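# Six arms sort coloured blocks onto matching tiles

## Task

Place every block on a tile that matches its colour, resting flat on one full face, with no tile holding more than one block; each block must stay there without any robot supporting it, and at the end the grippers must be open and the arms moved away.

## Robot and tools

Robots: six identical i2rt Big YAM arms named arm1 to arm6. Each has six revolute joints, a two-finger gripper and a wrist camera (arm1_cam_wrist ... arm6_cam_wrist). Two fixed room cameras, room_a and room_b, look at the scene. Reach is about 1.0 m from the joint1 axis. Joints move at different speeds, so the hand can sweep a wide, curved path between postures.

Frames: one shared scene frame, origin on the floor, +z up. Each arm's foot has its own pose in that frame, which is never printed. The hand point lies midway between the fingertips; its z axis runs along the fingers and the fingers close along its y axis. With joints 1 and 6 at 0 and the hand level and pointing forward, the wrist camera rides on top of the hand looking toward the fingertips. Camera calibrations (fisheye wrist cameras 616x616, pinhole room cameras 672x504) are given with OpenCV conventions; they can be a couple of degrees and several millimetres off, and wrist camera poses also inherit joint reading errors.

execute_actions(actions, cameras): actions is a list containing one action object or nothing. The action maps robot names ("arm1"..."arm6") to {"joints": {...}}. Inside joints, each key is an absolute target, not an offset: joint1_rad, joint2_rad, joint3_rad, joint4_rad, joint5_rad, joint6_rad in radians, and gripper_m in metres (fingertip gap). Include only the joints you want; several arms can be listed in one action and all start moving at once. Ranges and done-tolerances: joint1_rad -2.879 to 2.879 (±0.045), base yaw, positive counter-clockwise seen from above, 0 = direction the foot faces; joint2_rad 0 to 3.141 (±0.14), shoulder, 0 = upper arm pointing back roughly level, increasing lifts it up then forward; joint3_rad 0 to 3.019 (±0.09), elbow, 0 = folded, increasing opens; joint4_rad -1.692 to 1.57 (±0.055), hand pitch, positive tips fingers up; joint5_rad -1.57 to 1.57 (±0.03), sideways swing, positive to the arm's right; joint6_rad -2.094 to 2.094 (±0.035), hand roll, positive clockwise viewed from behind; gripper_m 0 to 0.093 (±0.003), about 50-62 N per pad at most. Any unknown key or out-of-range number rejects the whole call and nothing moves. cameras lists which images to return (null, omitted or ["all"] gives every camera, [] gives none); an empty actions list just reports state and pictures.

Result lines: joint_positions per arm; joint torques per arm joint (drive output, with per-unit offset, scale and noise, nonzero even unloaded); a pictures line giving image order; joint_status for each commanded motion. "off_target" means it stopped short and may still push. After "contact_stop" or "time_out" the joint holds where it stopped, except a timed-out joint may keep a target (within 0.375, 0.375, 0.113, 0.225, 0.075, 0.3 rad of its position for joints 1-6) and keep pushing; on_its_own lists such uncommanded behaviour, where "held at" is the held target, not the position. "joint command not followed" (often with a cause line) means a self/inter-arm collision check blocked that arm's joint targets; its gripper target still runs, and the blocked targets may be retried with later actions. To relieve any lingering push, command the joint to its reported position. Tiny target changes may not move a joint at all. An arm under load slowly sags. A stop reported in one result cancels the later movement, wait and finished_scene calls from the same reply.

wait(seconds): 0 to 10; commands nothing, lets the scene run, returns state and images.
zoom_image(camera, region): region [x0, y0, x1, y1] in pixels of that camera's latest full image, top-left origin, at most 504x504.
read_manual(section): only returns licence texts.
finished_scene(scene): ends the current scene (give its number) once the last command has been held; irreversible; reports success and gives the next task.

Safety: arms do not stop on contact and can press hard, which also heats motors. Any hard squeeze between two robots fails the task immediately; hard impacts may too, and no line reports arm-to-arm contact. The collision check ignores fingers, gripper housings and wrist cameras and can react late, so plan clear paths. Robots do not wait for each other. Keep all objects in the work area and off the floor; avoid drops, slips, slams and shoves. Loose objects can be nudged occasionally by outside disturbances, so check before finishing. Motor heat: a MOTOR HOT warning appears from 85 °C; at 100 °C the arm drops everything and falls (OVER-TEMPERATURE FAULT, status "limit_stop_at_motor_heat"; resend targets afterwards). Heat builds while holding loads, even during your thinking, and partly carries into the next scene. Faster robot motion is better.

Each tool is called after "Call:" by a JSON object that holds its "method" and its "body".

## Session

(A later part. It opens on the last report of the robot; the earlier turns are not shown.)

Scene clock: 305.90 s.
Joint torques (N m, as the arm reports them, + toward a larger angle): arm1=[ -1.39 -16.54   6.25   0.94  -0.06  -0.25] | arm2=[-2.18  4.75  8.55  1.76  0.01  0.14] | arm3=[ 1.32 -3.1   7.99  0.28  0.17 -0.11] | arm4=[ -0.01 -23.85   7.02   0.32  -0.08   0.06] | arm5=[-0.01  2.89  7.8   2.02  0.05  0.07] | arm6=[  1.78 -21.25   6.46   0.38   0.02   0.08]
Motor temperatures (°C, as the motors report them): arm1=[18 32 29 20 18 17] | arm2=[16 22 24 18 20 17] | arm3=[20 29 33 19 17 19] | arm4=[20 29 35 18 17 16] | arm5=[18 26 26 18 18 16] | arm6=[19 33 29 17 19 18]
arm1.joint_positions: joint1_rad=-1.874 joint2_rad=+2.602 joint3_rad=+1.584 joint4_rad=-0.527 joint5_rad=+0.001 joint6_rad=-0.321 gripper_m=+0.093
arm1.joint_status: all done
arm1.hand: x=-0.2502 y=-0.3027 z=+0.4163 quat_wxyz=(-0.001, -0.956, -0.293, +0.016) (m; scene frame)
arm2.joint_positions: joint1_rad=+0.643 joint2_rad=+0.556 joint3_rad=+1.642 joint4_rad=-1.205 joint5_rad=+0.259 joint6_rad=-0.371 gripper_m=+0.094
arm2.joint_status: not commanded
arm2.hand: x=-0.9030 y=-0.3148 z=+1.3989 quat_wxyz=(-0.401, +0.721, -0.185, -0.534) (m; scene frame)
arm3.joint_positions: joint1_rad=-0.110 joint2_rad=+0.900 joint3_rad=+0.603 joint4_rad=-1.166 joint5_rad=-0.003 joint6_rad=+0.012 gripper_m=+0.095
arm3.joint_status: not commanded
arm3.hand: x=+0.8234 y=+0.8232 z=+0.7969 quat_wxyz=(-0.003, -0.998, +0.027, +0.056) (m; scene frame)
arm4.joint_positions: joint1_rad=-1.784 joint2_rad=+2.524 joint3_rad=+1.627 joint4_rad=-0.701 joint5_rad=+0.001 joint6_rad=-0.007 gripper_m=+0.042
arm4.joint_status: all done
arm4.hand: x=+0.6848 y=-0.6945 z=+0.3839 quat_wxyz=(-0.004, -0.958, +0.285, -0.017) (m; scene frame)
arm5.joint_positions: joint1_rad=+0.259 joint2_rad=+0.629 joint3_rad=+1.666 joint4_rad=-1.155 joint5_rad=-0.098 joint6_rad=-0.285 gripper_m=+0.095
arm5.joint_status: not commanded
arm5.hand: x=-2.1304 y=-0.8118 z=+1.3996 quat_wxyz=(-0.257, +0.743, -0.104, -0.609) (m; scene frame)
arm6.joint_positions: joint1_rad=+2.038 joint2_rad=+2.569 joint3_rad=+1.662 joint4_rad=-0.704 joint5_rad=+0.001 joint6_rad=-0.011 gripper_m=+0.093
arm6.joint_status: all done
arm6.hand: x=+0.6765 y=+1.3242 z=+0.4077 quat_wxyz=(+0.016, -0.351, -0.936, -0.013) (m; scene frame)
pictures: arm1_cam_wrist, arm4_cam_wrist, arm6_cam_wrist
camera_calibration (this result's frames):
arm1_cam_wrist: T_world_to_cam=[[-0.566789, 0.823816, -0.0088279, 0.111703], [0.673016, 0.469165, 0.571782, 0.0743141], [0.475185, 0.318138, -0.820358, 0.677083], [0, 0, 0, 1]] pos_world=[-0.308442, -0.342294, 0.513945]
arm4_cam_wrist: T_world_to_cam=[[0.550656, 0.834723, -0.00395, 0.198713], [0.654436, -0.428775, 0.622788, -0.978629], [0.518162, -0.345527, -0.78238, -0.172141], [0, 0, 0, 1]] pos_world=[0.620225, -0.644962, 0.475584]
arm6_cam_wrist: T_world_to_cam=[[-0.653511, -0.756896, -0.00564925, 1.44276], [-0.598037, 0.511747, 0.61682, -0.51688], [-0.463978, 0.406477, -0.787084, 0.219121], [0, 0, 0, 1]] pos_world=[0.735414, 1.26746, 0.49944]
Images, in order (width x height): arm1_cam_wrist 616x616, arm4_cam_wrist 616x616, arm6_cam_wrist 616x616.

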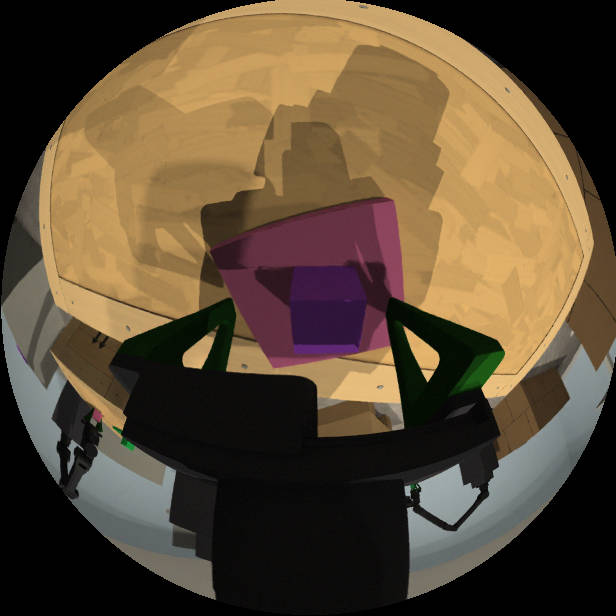

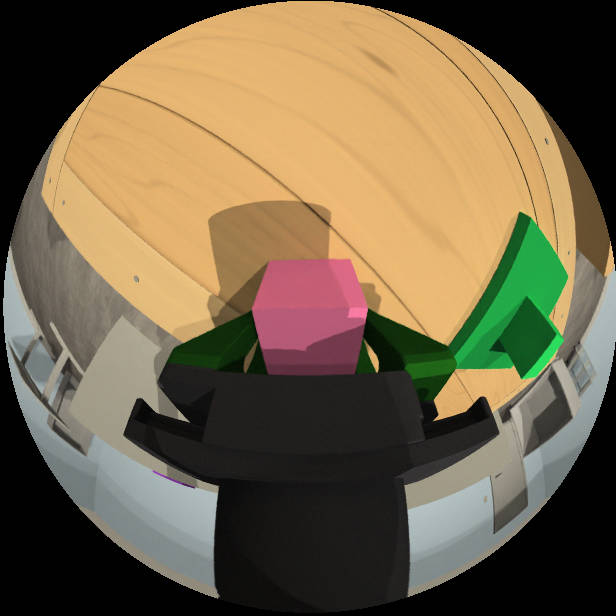

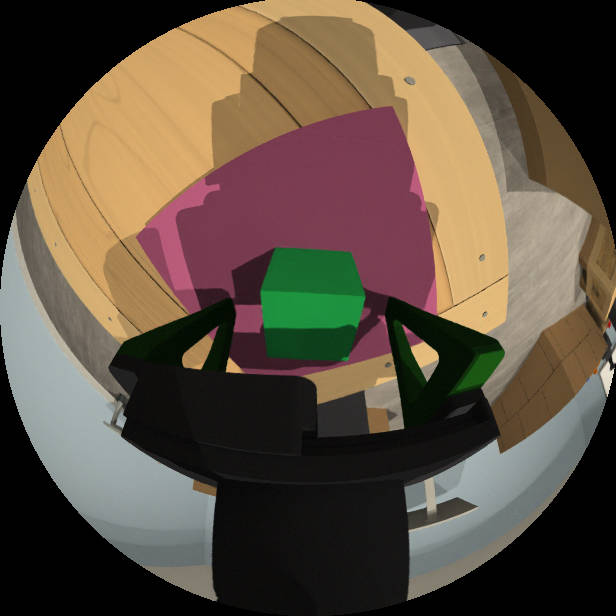

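Call:
{"method": "execute_actions", "body": {"actions": [{"arm1":{"joints":{"joint1_rad":-1.874,"joint2_rad":2.605,"gripper_m":0}},"arm6":{"joints":{"joint2_rad":1.5,"joint3_rad":1.0,"joint4_rad":-1.07}},"arm4":{"joints":{"joint2_rad":2.575}}}], "cameras": ["arm1_cam_wrist","arm4_cam_wrist","arm6_cam_wrist"]}}

Scene clock: 318.30 s.
Joint torques (N m, as the arm reports them, + toward a larger angle): arm1=[ -0.06 -18.39   6.39   0.96  -0.05  -0.24] | arm2=[-2.17  4.86  8.51  1.75 -0.01  0.15] | arm3=[ 1.34 -2.88  7.96  0.3   0.16 -0.08] | arm4=[  0.   -21.28   7.     0.39  -0.07   0.07] | arm5=[-0.03  2.89  7.8   2.02  0.05  0.07] | arm6=[  1.71 -10.56   7.06  -0.26   0.03   0.08]
Motor temperatures (°C, as the motors report them): arm1=[18 32 29 20 18 17] | arm2=[16 22 24 18 20 17] | arm3=[20 28 33 19 17 19] | arm4=[20 29 35 18 17 16] | arm5=[18 26 26 18 18 16] | arm6=[19 33 29 17 19 18]
arm1.joint_positions: joint1_rad=-1.874 joint2_rad=+2.602 joint3_rad=+1.584 joint4_rad=-0.527 joint5_rad=+0.001 joint6_rad=-0.321 gripper_m=+0.031
arm1.joint_status: gripper_m off_target (ended at +0.031, target +0.000); the others done
arm1.hand: x=-0.2503 y=-0.3028 z=+0.4163 quat_wxyz=(-0.001, -0.956, -0.293, +0.016) (m; scene frame)
arm2.joint_positions: joint1_rad=+0.643 joint2_rad=+0.556 joint3_rad=+1.642 joint4_rad=-1.205 joint5_rad=+0.259 joint6_rad=-0.371 gripper_m=+0.094
arm2.joint_status: not commanded
arm2.hand: x=-0.9030 y=-0.3148 z=+1.3989 quat_wxyz=(-0.401, +0.721, -0.185, -0.534) (m; scene frame)
arm3.joint_positions: joint1_rad=-0.110 joint2_rad=+0.900 joint3_rad=+0.603 joint4_rad=-1.166 joint5_rad=-0.003 joint6_rad=+0.012 gripper_m=+0.095
arm3.joint_status: not commanded
arm3.hand: x=+0.8234 y=+0.8232 z=+0.7969 quat_wxyz=(-0.003, -0.998, +0.027, +0.056) (m; scene frame)
arm4.joint_positions: joint1_rad=-1.784 joint2_rad=+2.525 joint3_rad=+1.627 joint4_rad=-0.701 joint5_rad=+0.001 joint6_rad=-0.007 gripper_m=+0.042
arm4.joint_status: all done
arm4.hand: x=+0.6850 y=-0.6946 z=+0.3835 quat_wxyz=(-0.005, -0.958, +0.285, -0.018) (m; scene frame)
arm5.joint_positions: joint1_rad=+0.259 joint2_rad=+0.629 joint3_rad=+1.666 joint4_rad=-1.155 joint5_rad=-0.098 joint6_rad=-0.285 gripper_m=+0.095
arm5.joint_status: not commanded
arm5.hand: x=-2.1304 y=-0.8118 z=+1.3996 quat_wxyz=(-0.257, +0.743, -0.104, -0.609) (m; scene frame)
arm6.joint_positions: joint1_rad=+2.038 joint2_rad=+1.493 joint3_rad=+1.010 joint4_rad=-1.059 joint5_rad=+0.001 joint6_rad=-0.011 gripper_m=+0.093
arm6.joint_status: all done
arm6.hand: x=+0.5264 y=+1.4519 z=+0.7658 quat_wxyz=(-0.016, -0.351, -0.936, +0.000) (m; scene frame)
pictures: arm1_cam_wrist, arm4_cam_wrist, arm6_cam_wrist
camera_calibration (this result's frames):
arm1_cam_wrist: T_world_to_cam=[[-0.567114, 0.823589, -0.00905339, 0.111678], [0.672985, 0.469691, 0.571386, 0.0747192], [0.474839, 0.317948, -0.820632, 0.677118], [0, 0, 0, 1]] pos_world=[-0.308473, -0.34236, 0.513982]
arm4_cam_wrist: T_world_to_cam=[[0.550658, 0.834721, -0.00395143, 0.198709], [0.654039, -0.428513, 0.623385, -0.97836], [0.51866, -0.345857, -0.781905, -0.173421], [0, 0, 0, 1]] pos_world=[0.620412, -0.645086, 0.475082]
arm6_cam_wrist: T_world_to_cam=[[-0.653923, -0.756547, -0.00455264, 1.44221], [-0.628246, 0.539653, 0.56043, -0.874351], [-0.421535, 0.369339, -0.828189, 0.442481], [0, 0, 0, 1]] pos_world=[0.580308, 1.39952, 0.863037]
Images, in order (width x height): arm1_cam_wrist 616x616, arm4_cam_wrist 616x616, arm6_cam_wrist 616x616.

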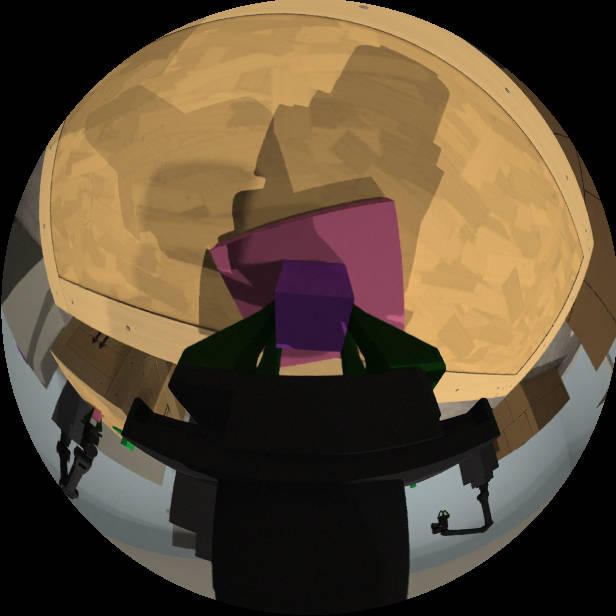

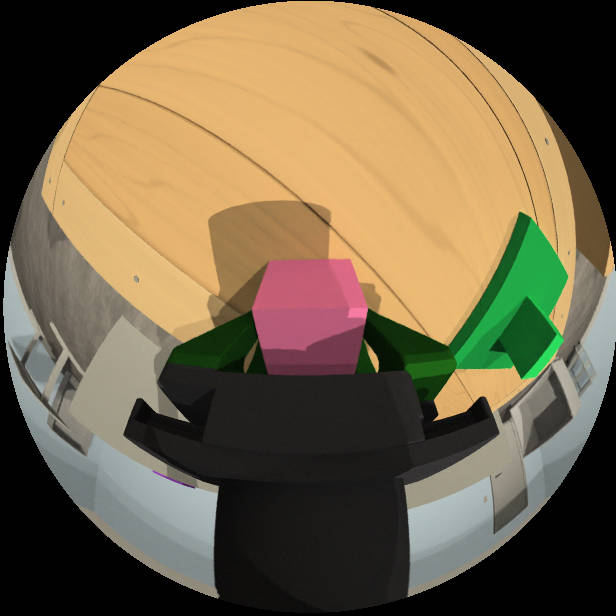

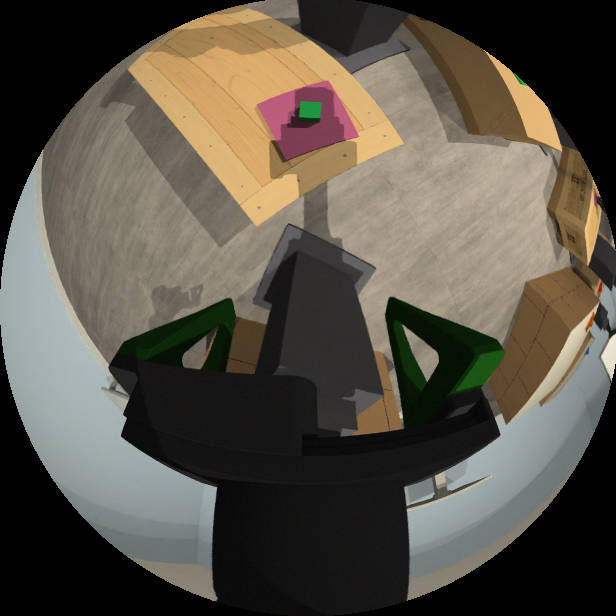

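Call:
{"method": "execute_actions", "body": {"actions": [{"arm1":{"joints":{"joint2_rad":2.25,"joint3_rad":1.45,"joint4_rad":-0.77}},"arm6":{"joints":{"joint1_rad":2.8,"joint2_rad":0.9,"joint3_rad":0.5,"joint4_rad":-1.17}},"arm4":{"joints":{"joint2_rad":2.525,"gripper_m":0.093}},"arm3":{"joints":{"joint1_rad":-0.977,"joint2_rad":2.355,"joint3_rad":1.74,"joint4_rad":-0.93,"joint6_rad":-0.21}}}], "cameras": ["arm3_cam_wrist","arm4_cam_wrist"]}}

Scene clock: 337.00 s.
Joint torques (N m, as the arm reports them, + toward a larger angle): arm1=[ -0.14 -15.32   7.81  -0.38  -0.05  -0.24] | arm2=[-2.22  4.77  8.48  1.82 -0.01  0.17] | arm3=[  1.82 -23.99   9.27   0.13   0.    -0.14] | arm4=[  0.05 -25.33   7.02   0.38   0.     0.07] | arm5=[-0.05  2.94  7.8   2.02  0.05  0.07] | arm6=[ 2.98 -2.55  7.62 -0.24  0.06  0.06]
Motor temperatures (°C, as the motors report them): arm1=[18 32 29 20 18 17] | arm2=[16 22 24 18 20 17] | arm3=[20 29 34 19 17 19] | arm4=[20 28 34 18 17 16] | arm5=[18 26 26 18 18 16] | arm6=[19 29 29 17 19 18]
arm1.joint_positions: joint1_rad=-1.874 joint2_rad=+2.228 joint3_rad=+1.439 joint4_rad=-0.756 joint5_rad=+0.001 joint6_rad=-0.322 gripper_m=+0.031
arm1.joint_status: all done
arm1.hand: x=-0.2439 y=-0.3003 z=+0.5926 quat_wxyz=(-0.001, -0.956, -0.293, +0.017) (m; scene frame)
arm2.joint_positions: joint1_rad=+0.643 joint2_rad=+0.556 joint3_rad=+1.642 joint4_rad=-1.205 joint5_rad=+0.259 joint6_rad=-0.371 gripper_m=+0.094
arm2.joint_status: not commanded
arm2.hand: x=-0.9030 y=-0.3148 z=+1.3989 quat_wxyz=(-0.401, +0.721, -0.185, -0.534) (m; scene frame)
arm3.joint_positions: joint1_rad=-0.986 joint2_rad=+2.369 joint3_rad=+1.701 joint4_rad=-0.927 joint5_rad=+0.000 joint6_rad=-0.195 gripper_m=+0.095
arm3.joint_status: all done
arm3.hand: x=+0.6686 y=+1.3164 z=+0.5457 quat_wxyz=(-0.009, -0.935, +0.354, -0.009) (m; scene frame)
arm4.joint_positions: joint1_rad=-1.784 joint2_rad=+2.524 joint3_rad=+1.627 joint4_rad=-0.701 joint5_rad=-0.001 joint6_rad=-0.007 gripper_m=+0.093
arm4.joint_status: all done
arm4.hand: x=+0.6846 y=-0.6947 z=+0.3839 quat_wxyz=(-0.005, -0.958, +0.285, -0.017) (m; scene frame)
arm5.joint_positions: joint1_rad=+0.259 joint2_rad=+0.629 joint3_rad=+1.666 joint4_rad=-1.155 joint5_rad=-0.098 joint6_rad=-0.285 gripper_m=+0.095
arm5.joint_status: not commanded
arm5.hand: x=-2.1304 y=-0.8118 z=+1.3996 quat_wxyz=(-0.257, +0.743, -0.104, -0.609) (m; scene frame)
arm6.joint_positions: joint1_rad=+2.792 joint2_rad=+0.903 joint3_rad=+0.505 joint4_rad=-1.160 joint5_rad=+0.000 joint6_rad=-0.010 gripper_m=+0.093
arm6.joint_status: all done
arm6.hand: x=+0.4203 y=+1.7270 z=+0.7534 quat_wxyz=(-0.012, +0.018, -1.000, -0.005) (m; scene frame)
pictures: arm3_cam_wrist, arm4_cam_wrist
camera_calibration (this result's frames):
arm3_cam_wrist: T_world_to_cam=[[0.666992, 0.744713, -0.0228763, -1.41094], [0.60128, -0.519889, 0.606777, -0.0444576], [0.439982, -0.418471, -0.794543, 0.812371], [0, 0, 0, 1]] pos_world=[0.610387, 1.36758, 0.640162]
arm4_cam_wrist: T_world_to_cam=[[0.550707, 0.834678, -0.00585616, 0.199707], [0.655062, -0.42783, 0.62278, -0.978397], [0.517315, -0.346805, -0.782375, -0.172452], [0, 0, 0, 1]] pos_world=[0.620144, -0.645085, 0.475573]
Images, in order (width x height): arm3_cam_wrist 616x616, arm4_cam_wrist 616x616.

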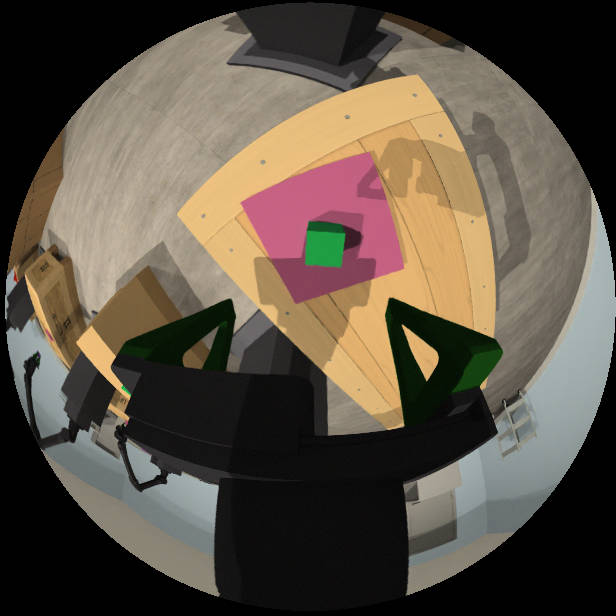

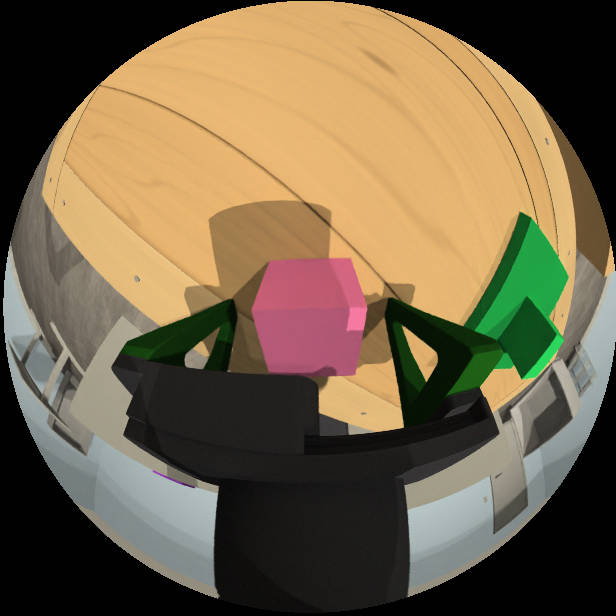

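Call:
{"method": "execute_actions", "body": {"actions": [{"arm1":{"joints":{"joint1_rad":-0.75,"joint6_rad":0}},"arm4":{"joints":{"joint2_rad":0.9,"joint3_rad":0.5,"joint4_rad":-1.17}},"arm3":{"joints":{"joint1_rad":-1.008,"joint2_rad":2.585,"joint3_rad":1.77,"joint4_rad":-0.707,"joint6_rad":-0.14}}}], "cameras": ["arm3_cam_wrist","arm1_cam_wrist"]}}

Scene clock: 357.53 s.
Joint torques (N m, as the arm reports them, + toward a larger angle): arm1=[ -1.18 -15.77   7.71  -0.43   0.12   0.06] | arm2=[-2.18  4.47  8.55  1.81  0.02  0.15] | arm3=[ -0.46 -24.9    6.76   0.81   0.03   0.15] | arm4=[ 0.03 -3.76  8.49  0.03  0.    0.07] | arm5=[-0.06  2.89  7.8   2.03  0.05  0.07] | arm6=[ 2.89 -2.62  7.66 -0.22  0.07  0.07]
Motor temperatures (°C, as the motors report them): arm1=[18 32 30 20 18 17] | arm2=[16 21 24 18 20 17] | arm3=[20 36 35 19 17 19] | arm4=[20 29 34 18 17 16] | arm5=[18 25 26 18 18 16] | arm6=[19 27 30 17 19 18]
arm1.joint_positions: joint1_rad=-0.737 joint2_rad=+2.228 joint3_rad=+1.439 joint4_rad=-0.756 joint5_rad=-0.002 joint6_rad=-0.015 gripper_m=+0.031
arm1.joint_status: all done
arm1.hand: x=+0.2240 y=-0.7188 z=+0.5922 quat_wxyz=(-0.010, -0.757, -0.654, +0.013) (m; scene frame)
arm2.joint_positions: joint1_rad=+0.643 joint2_rad=+0.556 joint3_rad=+1.642 joint4_rad=-1.205 joint5_rad=+0.259 joint6_rad=-0.371 gripper_m=+0.094
arm2.joint_status: not commanded
arm2.hand: x=-0.9030 y=-0.3148 z=+1.3989 quat_wxyz=(-0.401, +0.721, -0.185, -0.534) (m; scene frame)
arm3.joint_positions: joint1_rad=-0.997 joint2_rad=+2.601 joint3_rad=+1.757 joint4_rad=-0.718 joint5_rad=+0.000 joint6_rad=-0.155 gripper_m=+0.095
arm3.joint_status: all done
arm3.hand: x=+0.6710 y=+1.3227 z=+0.4183 quat_wxyz=(+0.000, -0.926, +0.377, +0.006) (m; scene frame)
arm4.joint_positions: joint1_rad=-1.784 joint2_rad=+0.896 joint3_rad=+0.496 joint4_rad=-1.162 joint5_rad=-0.001 joint6_rad=-0.007 gripper_m=+0.093
arm4.joint_status: all done
arm4.hand: x=+1.0236 y=-0.9194 z=+0.7111 quat_wxyz=(+0.000, -0.959, +0.285, +0.000) (m; scene frame)
arm5.joint_positions: joint1_rad=+0.259 joint2_rad=+0.629 joint3_rad=+1.666 joint4_rad=-1.155 joint5_rad=-0.098 joint6_rad=-0.285 gripper_m=+0.095
arm5.joint_status: not commanded
arm5.hand: x=-2.1304 y=-0.8118 z=+1.3996 quat_wxyz=(-0.257, +0.743, -0.104, -0.609) (m; scene frame)
arm6.joint_positions: joint1_rad=+2.792 joint2_rad=+0.903 joint3_rad=+0.505 joint4_rad=-1.160 joint5_rad=+0.000 joint6_rad=-0.010 gripper_m=+0.093
arm6.joint_status: not commanded
arm6.hand: x=+0.4203 y=+1.7270 z=+0.7534 quat_wxyz=(-0.012, +0.018, -1.000, -0.005) (m; scene frame)
pictures: arm1_cam_wrist, arm3_cam_wrist
camera_calibration (this result's frames):
arm1_cam_wrist: T_world_to_cam=[[-0.990477, 0.136985, -0.0138319, 0.32901], [0.104715, 0.814733, 0.570302, 0.226391], [0.0893922, 0.563423, -0.821318, 0.991679], [0, 0, 0, 1]] pos_world=[0.213522, -0.788252, 0.689923]
arm3_cam_wrist: T_world_to_cam=[[0.703142, 0.710849, -0.0168778, -1.40206], [0.586035, -0.565913, 0.579919, 0.116971], [0.402683, -0.417657, -0.814499, 0.745034], [0, 0, 0, 1]] pos_world=[0.617287, 1.37402, 0.515332]
Images, in order (width x height): arm1_cam_wrist 616x616, arm3_cam_wrist 616x616.

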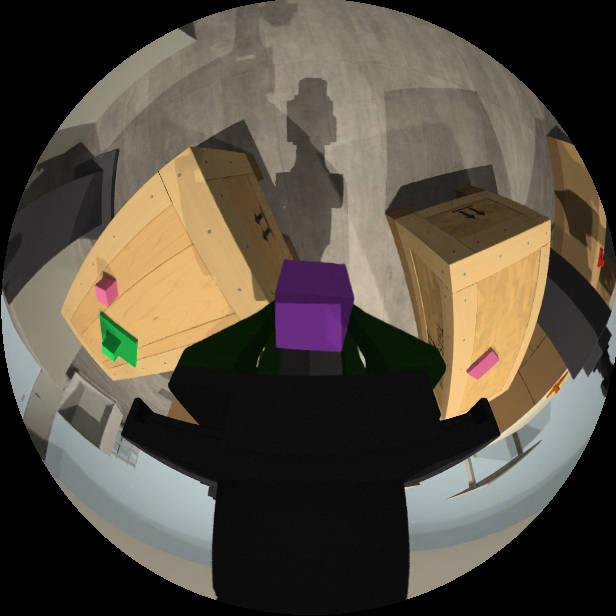

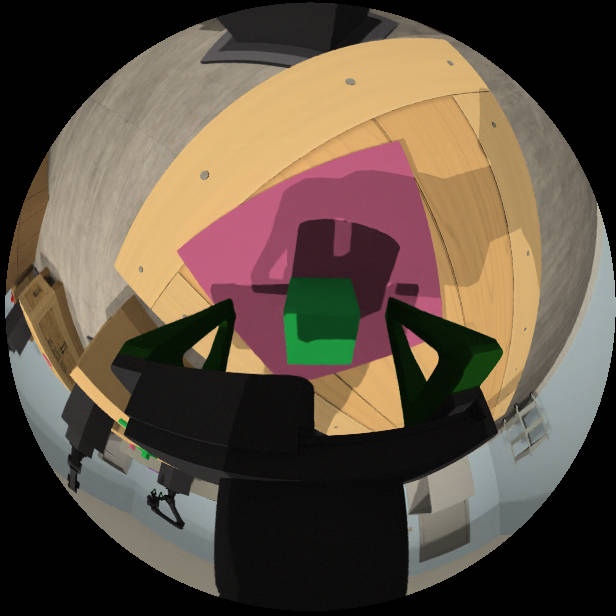

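Call:
{"method": "execute_actions", "body": {"actions": [{"arm1":{"joints":{"joint1_rad":-0.07,"joint2_rad":2.505,"joint3_rad":1.378,"joint4_rad":-0.372}},"arm4":{"joints":{"joint1_rad":-1.1}},"arm3":{"joints":{"joint2_rad":2.65}}}], "cameras": ["arm3_cam_wrist","arm1_cam_wrist"]}}

Scene clock: 370.33 s.
Joint torques (N m, as the arm reports them, + toward a larger angle): arm1=[ -0.74 -18.52   3.68   0.88   0.1    0.04] | arm2=[-2.09  4.81  8.57  1.79  0.    0.14] | arm3=[ -0.36 -21.55   6.59   0.7   -0.07   0.14] | arm4=[ 1.   -3.5   8.43 -0.02 -0.02  0.07] | arm5=[-0.03  2.88  7.8   2.02  0.05  0.07] | arm6=[ 2.95 -2.61  7.63 -0.21  0.05  0.06]
Motor temperatures (°C, as the motors report them): arm1=[18 32 30 20 18 17] | arm2=[16 21 24 18 20 17] | arm3=[20 38 33 19 17 19] | arm4=[20 27 35 18 17 16] | arm5=[18 25 26 18 18 16] | arm6=[19 26 30 17 19 18]
arm1.joint_positions: joint1_rad=-0.063 joint2_rad=+2.520 joint3_rad=+1.381 joint4_rad=-0.386 joint5_rad=-0.002 joint6_rad=-0.012 gripper_m=+0.031
arm1.joint_status: all done
arm1.hand: x=+0.5816 y=-0.6152 z=+0.4207 quat_wxyz=(-0.019, -0.499, -0.866, +0.014) (m; scene frame)
arm2.joint_positions: joint1_rad=+0.643 joint2_rad=+0.556 joint3_rad=+1.642 joint4_rad=-1.205 joint5_rad=+0.259 joint6_rad=-0.371 gripper_m=+0.094
arm2.joint_status: not commanded
arm2.hand: x=-0.9030 y=-0.3148 z=+1.3989 quat_wxyz=(-0.401, +0.721, -0.185, -0.534) (m; scene frame)
arm3.joint_positions: joint1_rad=-0.997 joint2_rad=+2.627 joint3_rad=+1.757 joint4_rad=-0.715 joint5_rad=+0.002 joint6_rad=-0.155 gripper_m=+0.095
arm3.joint_status: all done
arm3.hand: x=+0.6774 y=+1.3147 z=+0.4020 quat_wxyz=(-0.006, -0.926, +0.377, -0.005) (m; scene frame)
arm4.joint_positions: joint1_rad=-1.106 joint2_rad=+0.896 joint3_rad=+0.496 joint4_rad=-1.162 joint5_rad=+0.000 joint6_rad=-0.007 gripper_m=+0.093
arm4.joint_status: all done
arm4.hand: x=+0.9923 y=-1.0432 z=+0.7114 quat_wxyz=(-0.002, -0.999, -0.050, +0.001) (m; scene frame)
arm5.joint_positions: joint1_rad=+0.259 joint2_rad=+0.629 joint3_rad=+1.666 joint4_rad=-1.155 joint5_rad=-0.098 joint6_rad=-0.285 gripper_m=+0.095
arm5.joint_status: not commanded
arm5.hand: x=-2.1304 y=-0.8118 z=+1.3996 quat_wxyz=(-0.257, +0.743, -0.104, -0.609) (m; scene frame)
arm6.joint_positions: joint1_rad=+2.792 joint2_rad=+0.903 joint3_rad=+0.505 joint4_rad=-1.160 joint5_rad=+0.000 joint6_rad=-0.010 gripper_m=+0.093
arm6.joint_status: not commanded
arm6.hand: x=+0.4203 y=+1.7270 z=+0.7534 quat_wxyz=(-0.012, +0.018, -1.000, -0.005) (m; scene frame)
pictures: arm1_cam_wrist, arm3_cam_wrist
camera_calibration (this result's frames):
arm1_cam_wrist: T_world_to_cam=[[-0.86042, -0.509478, -0.010485, 0.191861], [-0.427813, 0.711016, 0.558061, 0.453466], [-0.276865, 0.484652, -0.829734, 0.928582], [0, 0, 0, 1]] pos_world=[0.616172, -0.674712, 0.519426]
arm3_cam_wrist: T_world_to_cam=[[0.703574, 0.710368, -0.0189754, -1.40003], [0.576572, -0.555042, 0.599578, 0.102391], [0.415389, -0.432788, -0.800091, 0.731348], [0, 0, 0, 1]] pos_world=[0.622196, 1.36789, 0.497187]
Images, in order (width x height): arm1_cam_wrist 616x616, arm3_cam_wrist 616x616.

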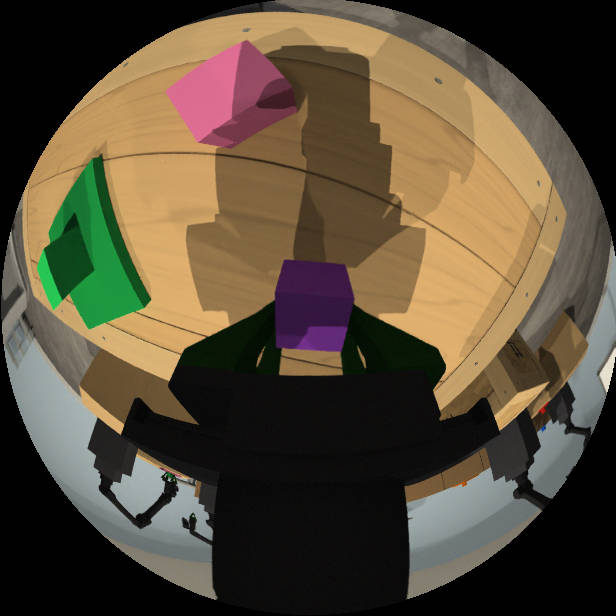

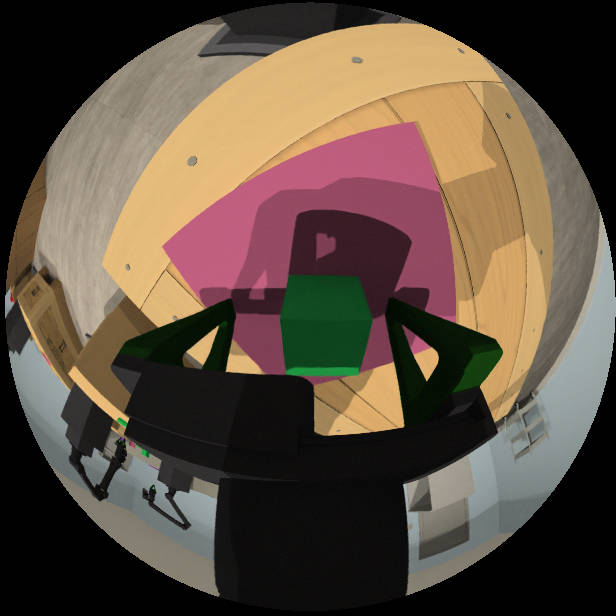

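Call:
{"method": "execute_actions", "body": {"actions": [{"arm1":{"joints":{"joint2_rad":2.595}},"arm3":{"joints":{"joint2_rad":2.63,"joint4_rad":-0.785}}}], "cameras": ["arm3_cam_wrist","arm1_cam_wrist"]}}

Scene clock: 378.27 s.
Joint torques (N m, as the arm reports them, + toward a larger angle): arm1=[ -0.72 -14.07   2.99   0.64   0.07   0.02] | arm2=[-2.31  4.77  8.52  1.82  0.    0.16] | arm3=[ -0.29 -23.13   6.44  -0.3   -0.05   0.14] | arm4=[ 0.96 -3.53  8.45  0.   -0.01  0.07] | arm5=[-0.06  2.87  7.8   2.01  0.05  0.07] | arm6=[ 2.9  -2.7   7.63 -0.23  0.06  0.07]
Motor temperatures (°C, as the motors report them): arm1=[18 32 29 20 18 17] | arm2=[16 21 25 18 20 17] | arm3=[20 38 33 19 17 19] | arm4=[20 26 36 18 17 16] | arm5=[18 25 26 18 18 16] | arm6=[19 25 30 17 19 18]
arm1.joint_positions: joint1_rad=-0.064 joint2_rad=+2.559 joint3_rad=+1.383 joint4_rad=-0.382 joint5_rad=-0.001 joint6_rad=-0.011 gripper_m=+0.031
arm1.joint_status: all done
arm1.hand: x=+0.5739 y=-0.6026 z=+0.4013 quat_wxyz=(-0.005, -0.500, -0.866, +0.006) (m; scene frame)
arm2.joint_positions: joint1_rad=+0.643 joint2_rad=+0.556 joint3_rad=+1.642 joint4_rad=-1.205 joint5_rad=+0.259 joint6_rad=-0.371 gripper_m=+0.094
arm2.joint_status: not commanded
arm2.hand: x=-0.9030 y=-0.3148 z=+1.3989 quat_wxyz=(-0.401, +0.721, -0.185, -0.534) (m; scene frame)
arm3.joint_positions: joint1_rad=-0.997 joint2_rad=+2.627 joint3_rad=+1.757 joint4_rad=-0.774 joint5_rad=+0.002 joint6_rad=-0.155 gripper_m=+0.095
arm3.joint_status: all done
arm3.hand: x=+0.6860 y=+1.3032 z=+0.4026 quat_wxyz=(-0.021, -0.926, +0.377, -0.030) (m; scene frame)
arm4.joint_positions: joint1_rad=-1.106 joint2_rad=+0.896 joint3_rad=+0.496 joint4_rad=-1.162 joint5_rad=+0.000 joint6_rad=-0.007 gripper_m=+0.093
arm4.joint_status: not commanded
arm4.hand: x=+0.9923 y=-1.0432 z=+0.7114 quat_wxyz=(-0.002, -0.999, -0.050, +0.001) (m; scene frame)
arm5.joint_positions: joint1_rad=+0.259 joint2_rad=+0.629 joint3_rad=+1.666 joint4_rad=-1.155 joint5_rad=-0.098 joint6_rad=-0.285 gripper_m=+0.095
arm5.joint_status: not commanded
arm5.hand: x=-2.1304 y=-0.8118 z=+1.3996 quat_wxyz=(-0.257, +0.743, -0.104, -0.609) (m; scene frame)
arm6.joint_positions: joint1_rad=+2.792 joint2_rad=+0.903 joint3_rad=+0.505 joint4_rad=-1.160 joint5_rad=+0.000 joint6_rad=-0.010 gripper_m=+0.093
arm6.joint_status: not commanded
arm6.hand: x=+0.4203 y=+1.7270 z=+0.7534 quat_wxyz=(-0.012, +0.018, -1.000, -0.005) (m; scene frame)
pictures: arm1_cam_wrist, arm3_cam_wrist
camera_calibration (this result's frames):
arm1_cam_wrist: T_world_to_cam=[[-0.861698, -0.507315, -0.0104322, 0.193514], [-0.416728, 0.695804, 0.584974, 0.425717], [-0.289507, 0.508418, -0.810985, 0.918329], [0, 0, 0, 1]] pos_world=[0.610022, -0.664938, 0.497736]
arm3_cam_wrist: T_world_to_cam=[[0.704105, 0.709558, -0.0276194, -1.39372], [0.554895, -0.525528, 0.644912, 0.0487582], [0.443088, -0.469412, -0.763757, 0.737377], [0, 0, 0, 1]] pos_world=[0.627549, 1.36068, 0.493238]
Images, in order (width x height): arm1_cam_wrist 616x616, arm3_cam_wrist 616x616.

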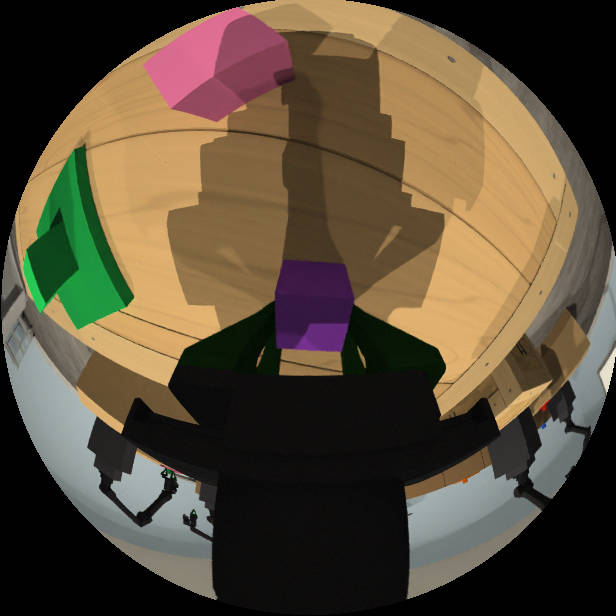

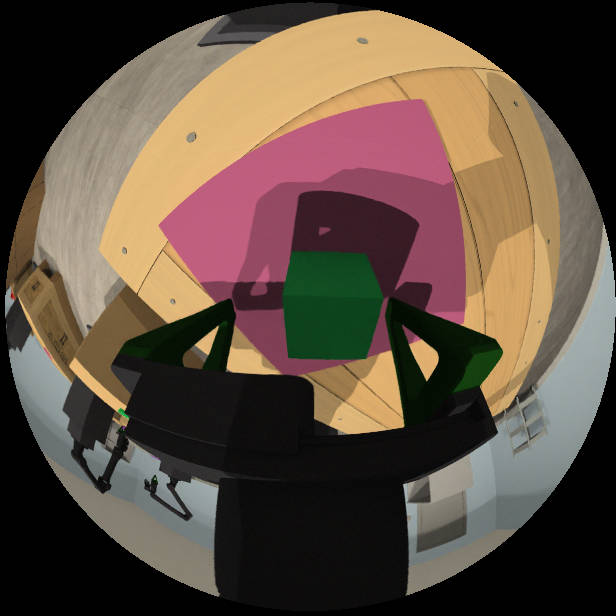

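Call:
{"method": "execute_actions", "body": {"actions": [{"arm1":{"joints":{"joint2_rad":2.559,"gripper_m":0.093}},"arm3":{"joints":{"gripper_m":0}}}], "cameras": ["arm3_cam_wrist","arm1_cam_wrist"]}}

Scene clock: 383.57 s.
Joint torques (N m, as the arm reports them, + toward a larger angle): arm1=[ -1.06 -17.27   3.07   0.64   0.01   0.03] | arm2=[-2.4   4.93  8.54  1.81  0.    0.15] | arm3=[  0.03 -23.17   6.4   -0.2    0.     0.12] | arm4=[ 0.95 -3.51  8.46 -0.01 -0.01  0.07] | arm5=[0.   2.88 7.81 2.03 0.05 0.07] | arm6=[ 2.85 -2.57  7.64 -0.26  0.05  0.06]
Motor temperatures (°C, as the motors report them): arm1=[18 32 28 20 18 17] | arm2=[16 21 25 18 20 17] | arm3=[20 38 32 19 17 19] | arm4=[20 25 36 18 17 16] | arm5=[18 25 26 18 18 16] | arm6=[19 25 30 17 19 18]
arm1.joint_positions: joint1_rad=-0.064 joint2_rad=+2.559 joint3_rad=+1.382 joint4_rad=-0.382 joint5_rad=+0.000 joint6_rad=-0.011 gripper_m=+0.093
arm1.joint_status: all done
arm1.hand: x=+0.5734 y=-0.6021 z=+0.4011 quat_wxyz=(-0.004, -0.500, -0.866, +0.007) (m; scene frame)
arm2.joint_positions: joint1_rad=+0.643 joint2_rad=+0.556 joint3_rad=+1.642 joint4_rad=-1.205 joint5_rad=+0.259 joint6_rad=-0.371 gripper_m=+0.094
arm2.joint_status: not commanded
arm2.hand: x=-0.9030 y=-0.3148 z=+1.3989 quat_wxyz=(-0.401, +0.721, -0.185, -0.534) (m; scene frame)
arm3.joint_positions: joint1_rad=-0.997 joint2_rad=+2.627 joint3_rad=+1.757 joint4_rad=-0.776 joint5_rad=+0.002 joint6_rad=-0.154 gripper_m=+0.038
arm3.joint_status: gripper_m off_target (ended at +0.038, target +0.000)
arm3.hand: x=+0.6862 y=+1.3028 z=+0.4027 quat_wxyz=(-0.022, -0.925, +0.377, -0.031) (m; scene frame)
arm4.joint_positions: joint1_rad=-1.106 joint2_rad=+0.896 joint3_rad=+0.496 joint4_rad=-1.162 joint5_rad=+0.000 joint6_rad=-0.007 gripper_m=+0.093
arm4.joint_status: not commanded
arm4.hand: x=+0.9923 y=-1.0432 z=+0.7114 quat_wxyz=(-0.002, -0.999, -0.050, +0.001) (m; scene frame)
arm5.joint_positions: joint1_rad=+0.259 joint2_rad=+0.629 joint3_rad=+1.666 joint4_rad=-1.155 joint5_rad=-0.098 joint6_rad=-0.285 gripper_m=+0.095
arm5.joint_status: not commanded
arm5.hand: x=-2.1304 y=-0.8118 z=+1.3996 quat_wxyz=(-0.257, +0.743, -0.104, -0.609) (m; scene frame)
arm6.joint_positions: joint1_rad=+2.792 joint2_rad=+0.903 joint3_rad=+0.505 joint4_rad=-1.160 joint5_rad=+0.000 joint6_rad=-0.010 gripper_m=+0.093
arm6.joint_status: not commanded
arm6.hand: x=+0.4203 y=+1.7270 z=+0.7534 quat_wxyz=(-0.012, +0.018, -1.000, -0.005) (m; scene frame)
pictures: arm1_cam_wrist, arm3_cam_wrist
camera_calibration (this result's frames):
arm1_cam_wrist: T_world_to_cam=[[-0.861726, -0.507289, -0.00930997, 0.192909], [-0.415799, 0.695559, 0.585926, 0.424195], [-0.290758, 0.508779, -0.810311, 0.918453], [0, 0, 0, 1]] pos_world=[0.609662, -0.664481, 0.497481]
arm3_cam_wrist: T_world_to_cam=[[0.704676, 0.70897, -0.028163, -1.39301], [0.554062, -0.525044, 0.646022, 0.0479606], [0.443224, -0.47084, -0.762799, 0.738545], [0, 0, 0, 1]] pos_world=[0.627706, 1.36052, 0.493147]
Images, in order (width x height): arm1_cam_wrist 616x616, arm3_cam_wrist 616x616.

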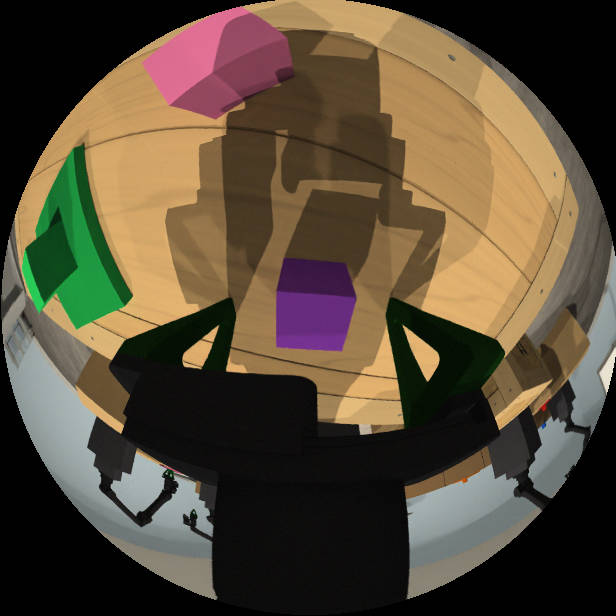

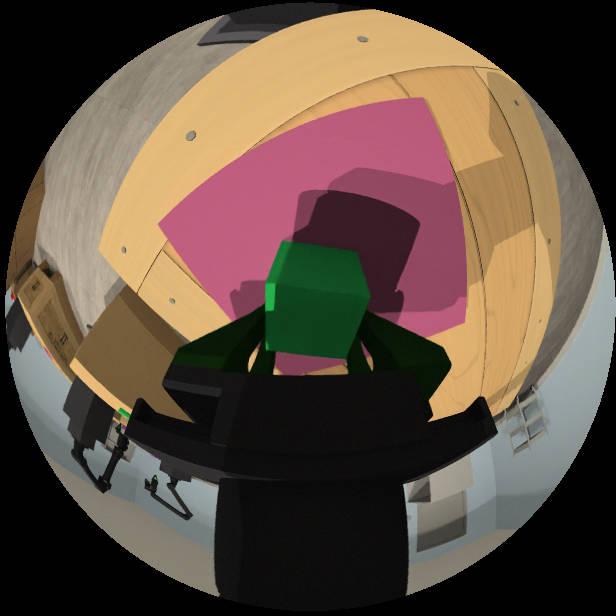

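Call:
{"method": "execute_actions", "body": {"actions": [{"arm1":{"joints":{"joint2_rad":2.455,"joint3_rad":1.73,"joint4_rad":-0.85}},"arm3":{"joints":{"joint2_rad":2.3,"joint3_rad":1.62,"joint4_rad":-0.95}}}], "cameras": ["arm3_cam_wrist","arm1_cam_wrist"]}}

Scene clock: 408.20 s.
Joint torques (N m, as the arm reports them, + toward a larger angle): arm1=[ -0.84 -19.04   8.71  -0.49   0.02   0.03] | arm2=[-1.91  4.73  8.5   1.82  0.01  0.17] | arm3=[ -0.1  -21.04   7.48   0.02  -0.02   0.13] | arm4=[ 0.99 -3.56  8.45 -0.01 -0.01  0.07] | arm5=[-0.03  2.89  7.8   2.02  0.05  0.07] | arm6=[ 2.94 -2.55  7.63 -0.24  0.07  0.07]
Motor temperatures (°C, as the motors report them): arm1=[18 32 27 20 18 17] | arm2=[16 21 25 18 20 17] | arm3=[20 40 32 19 17 19] | arm4=[20 25 36 18 17 16] | arm5=[18 25 26 18 18 16] | arm6=[19 24 30 17 19 18]
arm1.joint_positions: joint1_rad=-0.064 joint2_rad=+2.444 joint3_rad=+1.712 joint4_rad=-0.835 joint5_rad=+0.000 joint6_rad=-0.011 gripper_m=+0.093
arm1.joint_status: all done
arm1.hand: x=+0.6311 y=-0.7024 z=+0.5383 quat_wxyz=(+0.000, -0.500, -0.866, +0.005) (m; scene frame)
arm2.joint_positions: joint1_rad=+0.643 joint2_rad=+0.556 joint3_rad=+1.642 joint4_rad=-1.205 joint5_rad=+0.259 joint6_rad=-0.371 gripper_m=+0.094
arm2.joint_status: not commanded
arm2.hand: x=-0.9030 y=-0.3148 z=+1.3989 quat_wxyz=(-0.401, +0.721, -0.185, -0.534) (m; scene frame)
arm3.joint_positions: joint1_rad=-0.997 joint2_rad=+2.289 joint3_rad=+1.607 joint4_rad=-0.944 joint5_rad=+0.002 joint6_rad=-0.154 gripper_m=+0.038
arm3.joint_status: all done
arm3.hand: x=+0.6917 y=+1.2974 z=+0.5669 quat_wxyz=(-0.017, -0.926, +0.377, -0.023) (m; scene frame)
arm4.joint_positions: joint1_rad=-1.106 joint2_rad=+0.896 joint3_rad=+0.496 joint4_rad=-1.162 joint5_rad=+0.000 joint6_rad=-0.007 gripper_m=+0.093
arm4.joint_status: not commanded
arm4.hand: x=+0.9923 y=-1.0432 z=+0.7114 quat_wxyz=(-0.002, -0.999, -0.050, +0.001) (m; scene frame)
arm5.joint_positions: joint1_rad=+0.259 joint2_rad=+0.629 joint3_rad=+1.666 joint4_rad=-1.155 joint5_rad=-0.098 joint6_rad=-0.285 gripper_m=+0.095
arm5.joint_status: not commanded
arm5.hand: x=-2.1304 y=-0.8118 z=+1.3996 quat_wxyz=(-0.257, +0.743, -0.104, -0.609) (m; scene frame)
arm6.joint_positions: joint1_rad=+2.792 joint2_rad=+0.903 joint3_rad=+0.505 joint4_rad=-1.160 joint5_rad=+0.000 joint6_rad=-0.010 gripper_m=+0.093
arm6.joint_status: not commanded
arm6.hand: x=+0.4203 y=+1.7270 z=+0.7534 quat_wxyz=(-0.012, +0.018, -1.000, -0.005) (m; scene frame)
pictures: arm1_cam_wrist, arm3_cam_wrist
camera_calibration (this result's frames):
arm1_cam_wrist: T_world_to_cam=[[-0.861792, -0.507173, -0.0094622, 0.193186], [-0.413442, 0.691471, 0.592397, 0.429709], [-0.293905, 0.514435, -0.805591, 1.10085], [0, 0, 0, 1]] pos_world=[0.667692, -0.76547, 0.634108]
arm3_cam_wrist: T_world_to_cam=[[0.70446, 0.709292, -0.0253225, -1.39027], [0.561431, -0.53507, 0.631265, -0.0477651], [0.434202, -0.458918, -0.775154, 0.856575], [0, 0, 0, 1]] pos_world=[0.634278, 1.35365, 0.658925]
Images, in order (width x height): arm1_cam_wrist 616x616, arm3_cam_wrist 616x616.

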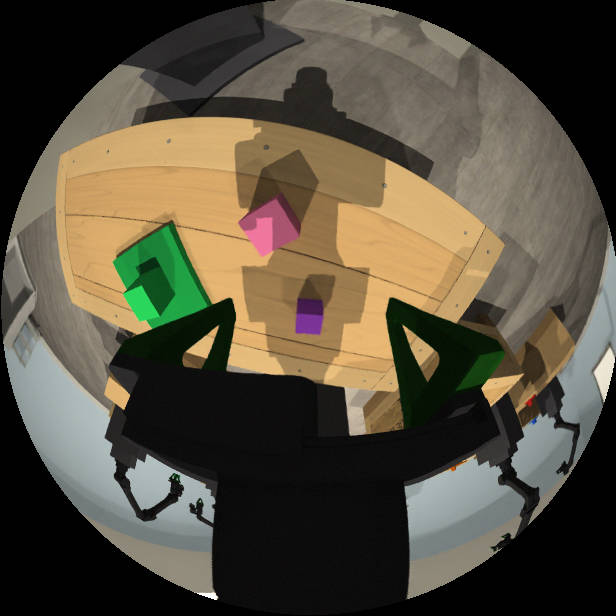

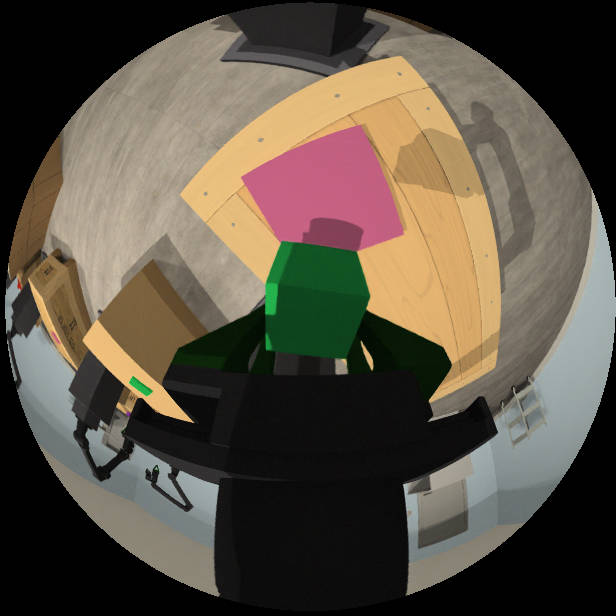

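Call:
{"method": "zoom_image", "body": {"camera": "arm1_cam_wrist", "region": [220, 175, 320, 275]}}

Region (220, 175, 320, 275) of arm1_cam_wrist's 616x616 image, scaled by 5.040, with more detail than that image has.

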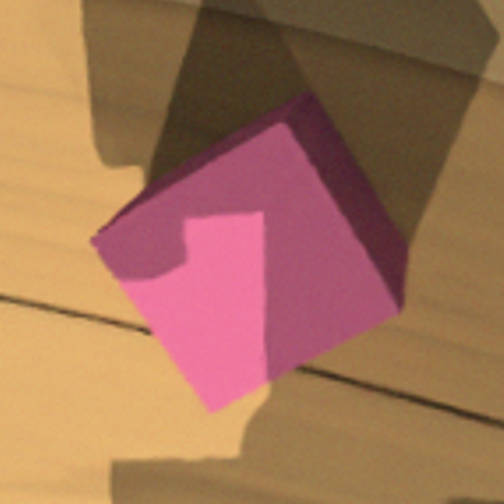

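Call:
{"method": "execute_actions", "body": {"actions": [{"arm1":{"joints":{"joint1_rad":-0.002,"joint2_rad":2.708,"joint3_rad":1.895,"joint4_rad":-0.708,"joint6_rad":-0.505}},"arm3":{"joints":{"joint1_rad":0.69,"joint6_rad":0}}}], "cameras": ["arm3_cam_wrist","arm1_cam_wrist"]}}

Scene clock: 428.37 s.
Joint torques (N m, as the arm reports them, + toward a larger angle): arm1=[ -0.42 -21.21   8.53   0.57  -0.03  -0.25] | arm2=[-2.45  4.59  8.53  1.79  0.    0.17] | arm3=[ -0.18 -21.12   7.44  -0.02   0.13   0.13] | arm4=[ 1.   -3.55  8.47 -0.01 -0.02  0.07] | arm5=[-0.04  2.87  7.81  2.02  0.06  0.07] | arm6=[ 2.87 -2.59  7.62 -0.24  0.06  0.06]
Motor temperatures (°C, as the motors report them): arm1=[18 34 30 20 18 17] | arm2=[16 21 25 18 20 17] | arm3=[20 39 33 19 17 19] | arm4=[20 24 36 18 17 16] | arm5=[18 25 26 18 18 16] | arm6=[19 24 30 17 19 18]
arm1.joint_positions: joint1_rad=+0.000 joint2_rad=+2.715 joint3_rad=+1.869 joint4_rad=-0.718 joint5_rad=+0.000 joint6_rad=-0.490 gripper_m=+0.093
arm1.joint_status: all done
arm1.hand: x=+0.6701 y=-0.6893 z=+0.4108 quat_wxyz=(+0.000, -0.249, -0.968, +0.006) (m; scene frame)
arm2.joint_positions: joint1_rad=+0.643 joint2_rad=+0.556 joint3_rad=+1.642 joint4_rad=-1.205 joint5_rad=+0.259 joint6_rad=-0.371 gripper_m=+0.094
arm2.joint_status: not commanded
arm2.hand: x=-0.9030 y=-0.3148 z=+1.3989 quat_wxyz=(-0.401, +0.721, -0.185, -0.534) (m; scene frame)
arm3.joint_positions: joint1_rad=+0.700 joint2_rad=+2.289 joint3_rad=+1.607 joint4_rad=-0.944 joint5_rad=-0.002 joint6_rad=-0.016 gripper_m=+0.038
arm3.joint_status: all done
arm3.hand: x=+0.6184 y=+0.3922 z=+0.5713 quat_wxyz=(+0.008, -0.924, -0.382, -0.023) (m; scene frame)
arm4.joint_positions: joint1_rad=-1.106 joint2_rad=+0.896 joint3_rad=+0.496 joint4_rad=-1.162 joint5_rad=+0.000 joint6_rad=-0.007 gripper_m=+0.093
arm4.joint_status: not commanded
arm4.hand: x=+0.9923 y=-1.0432 z=+0.7114 quat_wxyz=(-0.002, -0.999, -0.050, +0.001) (m; scene frame)
arm5.joint_positions: joint1_rad=+0.259 joint2_rad=+0.629 joint3_rad=+1.666 joint4_rad=-1.155 joint5_rad=-0.098 joint6_rad=-0.285 gripper_m=+0.095
arm5.joint_status: not commanded
arm5.hand: x=-2.1304 y=-0.8118 z=+1.3996 quat_wxyz=(-0.257, +0.743, -0.104, -0.609) (m; scene frame)
arm6.joint_positions: joint1_rad=+2.792 joint2_rad=+0.903 joint3_rad=+0.505 joint4_rad=-1.160 joint5_rad=+0.000 joint6_rad=-0.010 gripper_m=+0.093
arm6.joint_status: not commanded
arm6.hand: x=+0.4203 y=+1.7270 z=+0.7534 quat_wxyz=(-0.012, +0.018, -1.000, -0.005) (m; scene frame)
pictures: arm1_cam_wrist, arm3_cam_wrist
camera_calibration (this result's frames):
arm1_cam_wrist: T_world_to_cam=[[-0.475607, -0.879634, -0.00649565, -0.284474], [-0.709537, 0.379252, 0.593907, 0.494851], [-0.519957, 0.287075, -0.804508, 0.99713], [0, 0, 0, 1]] pos_world=[0.734282, -0.724157, 0.506455]
arm3_cam_wrist: T_world_to_cam=[[-0.700957, 0.713073, -0.0136529, 0.164499], [0.54965, 0.552311, 0.626768, -0.910323], [0.454472, 0.431833, -0.779086, 0.116847], [0, 0, 0, 1]] pos_world=[0.562561, 0.335023, 0.663841]
Images, in order (width x height): arm1_cam_wrist 616x616, arm3_cam_wrist 616x616.

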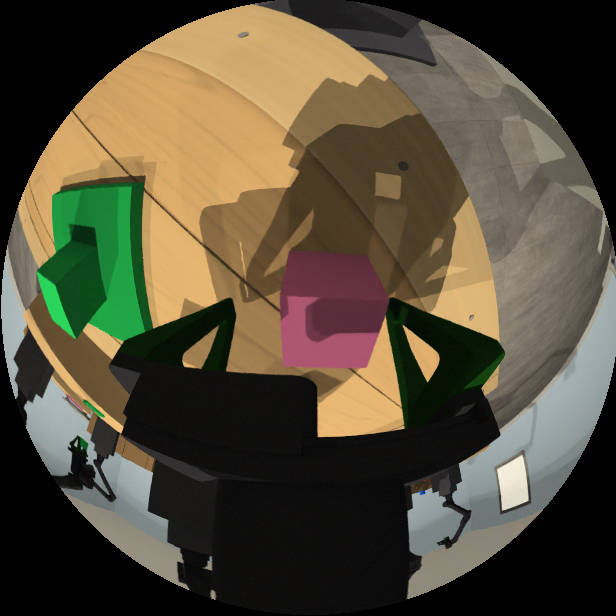

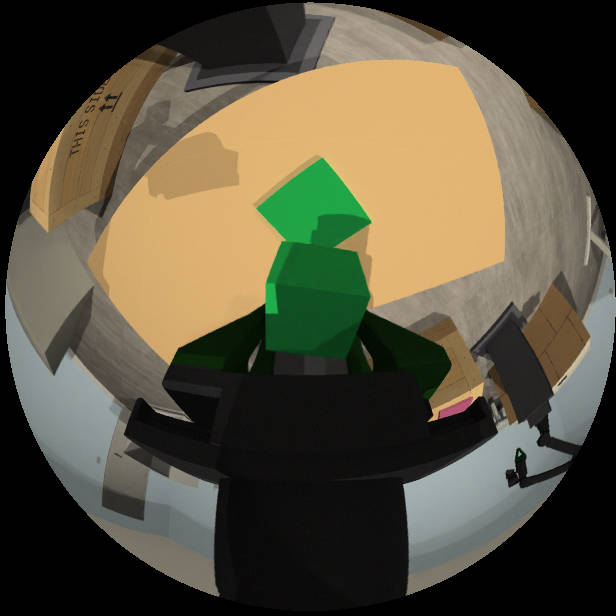

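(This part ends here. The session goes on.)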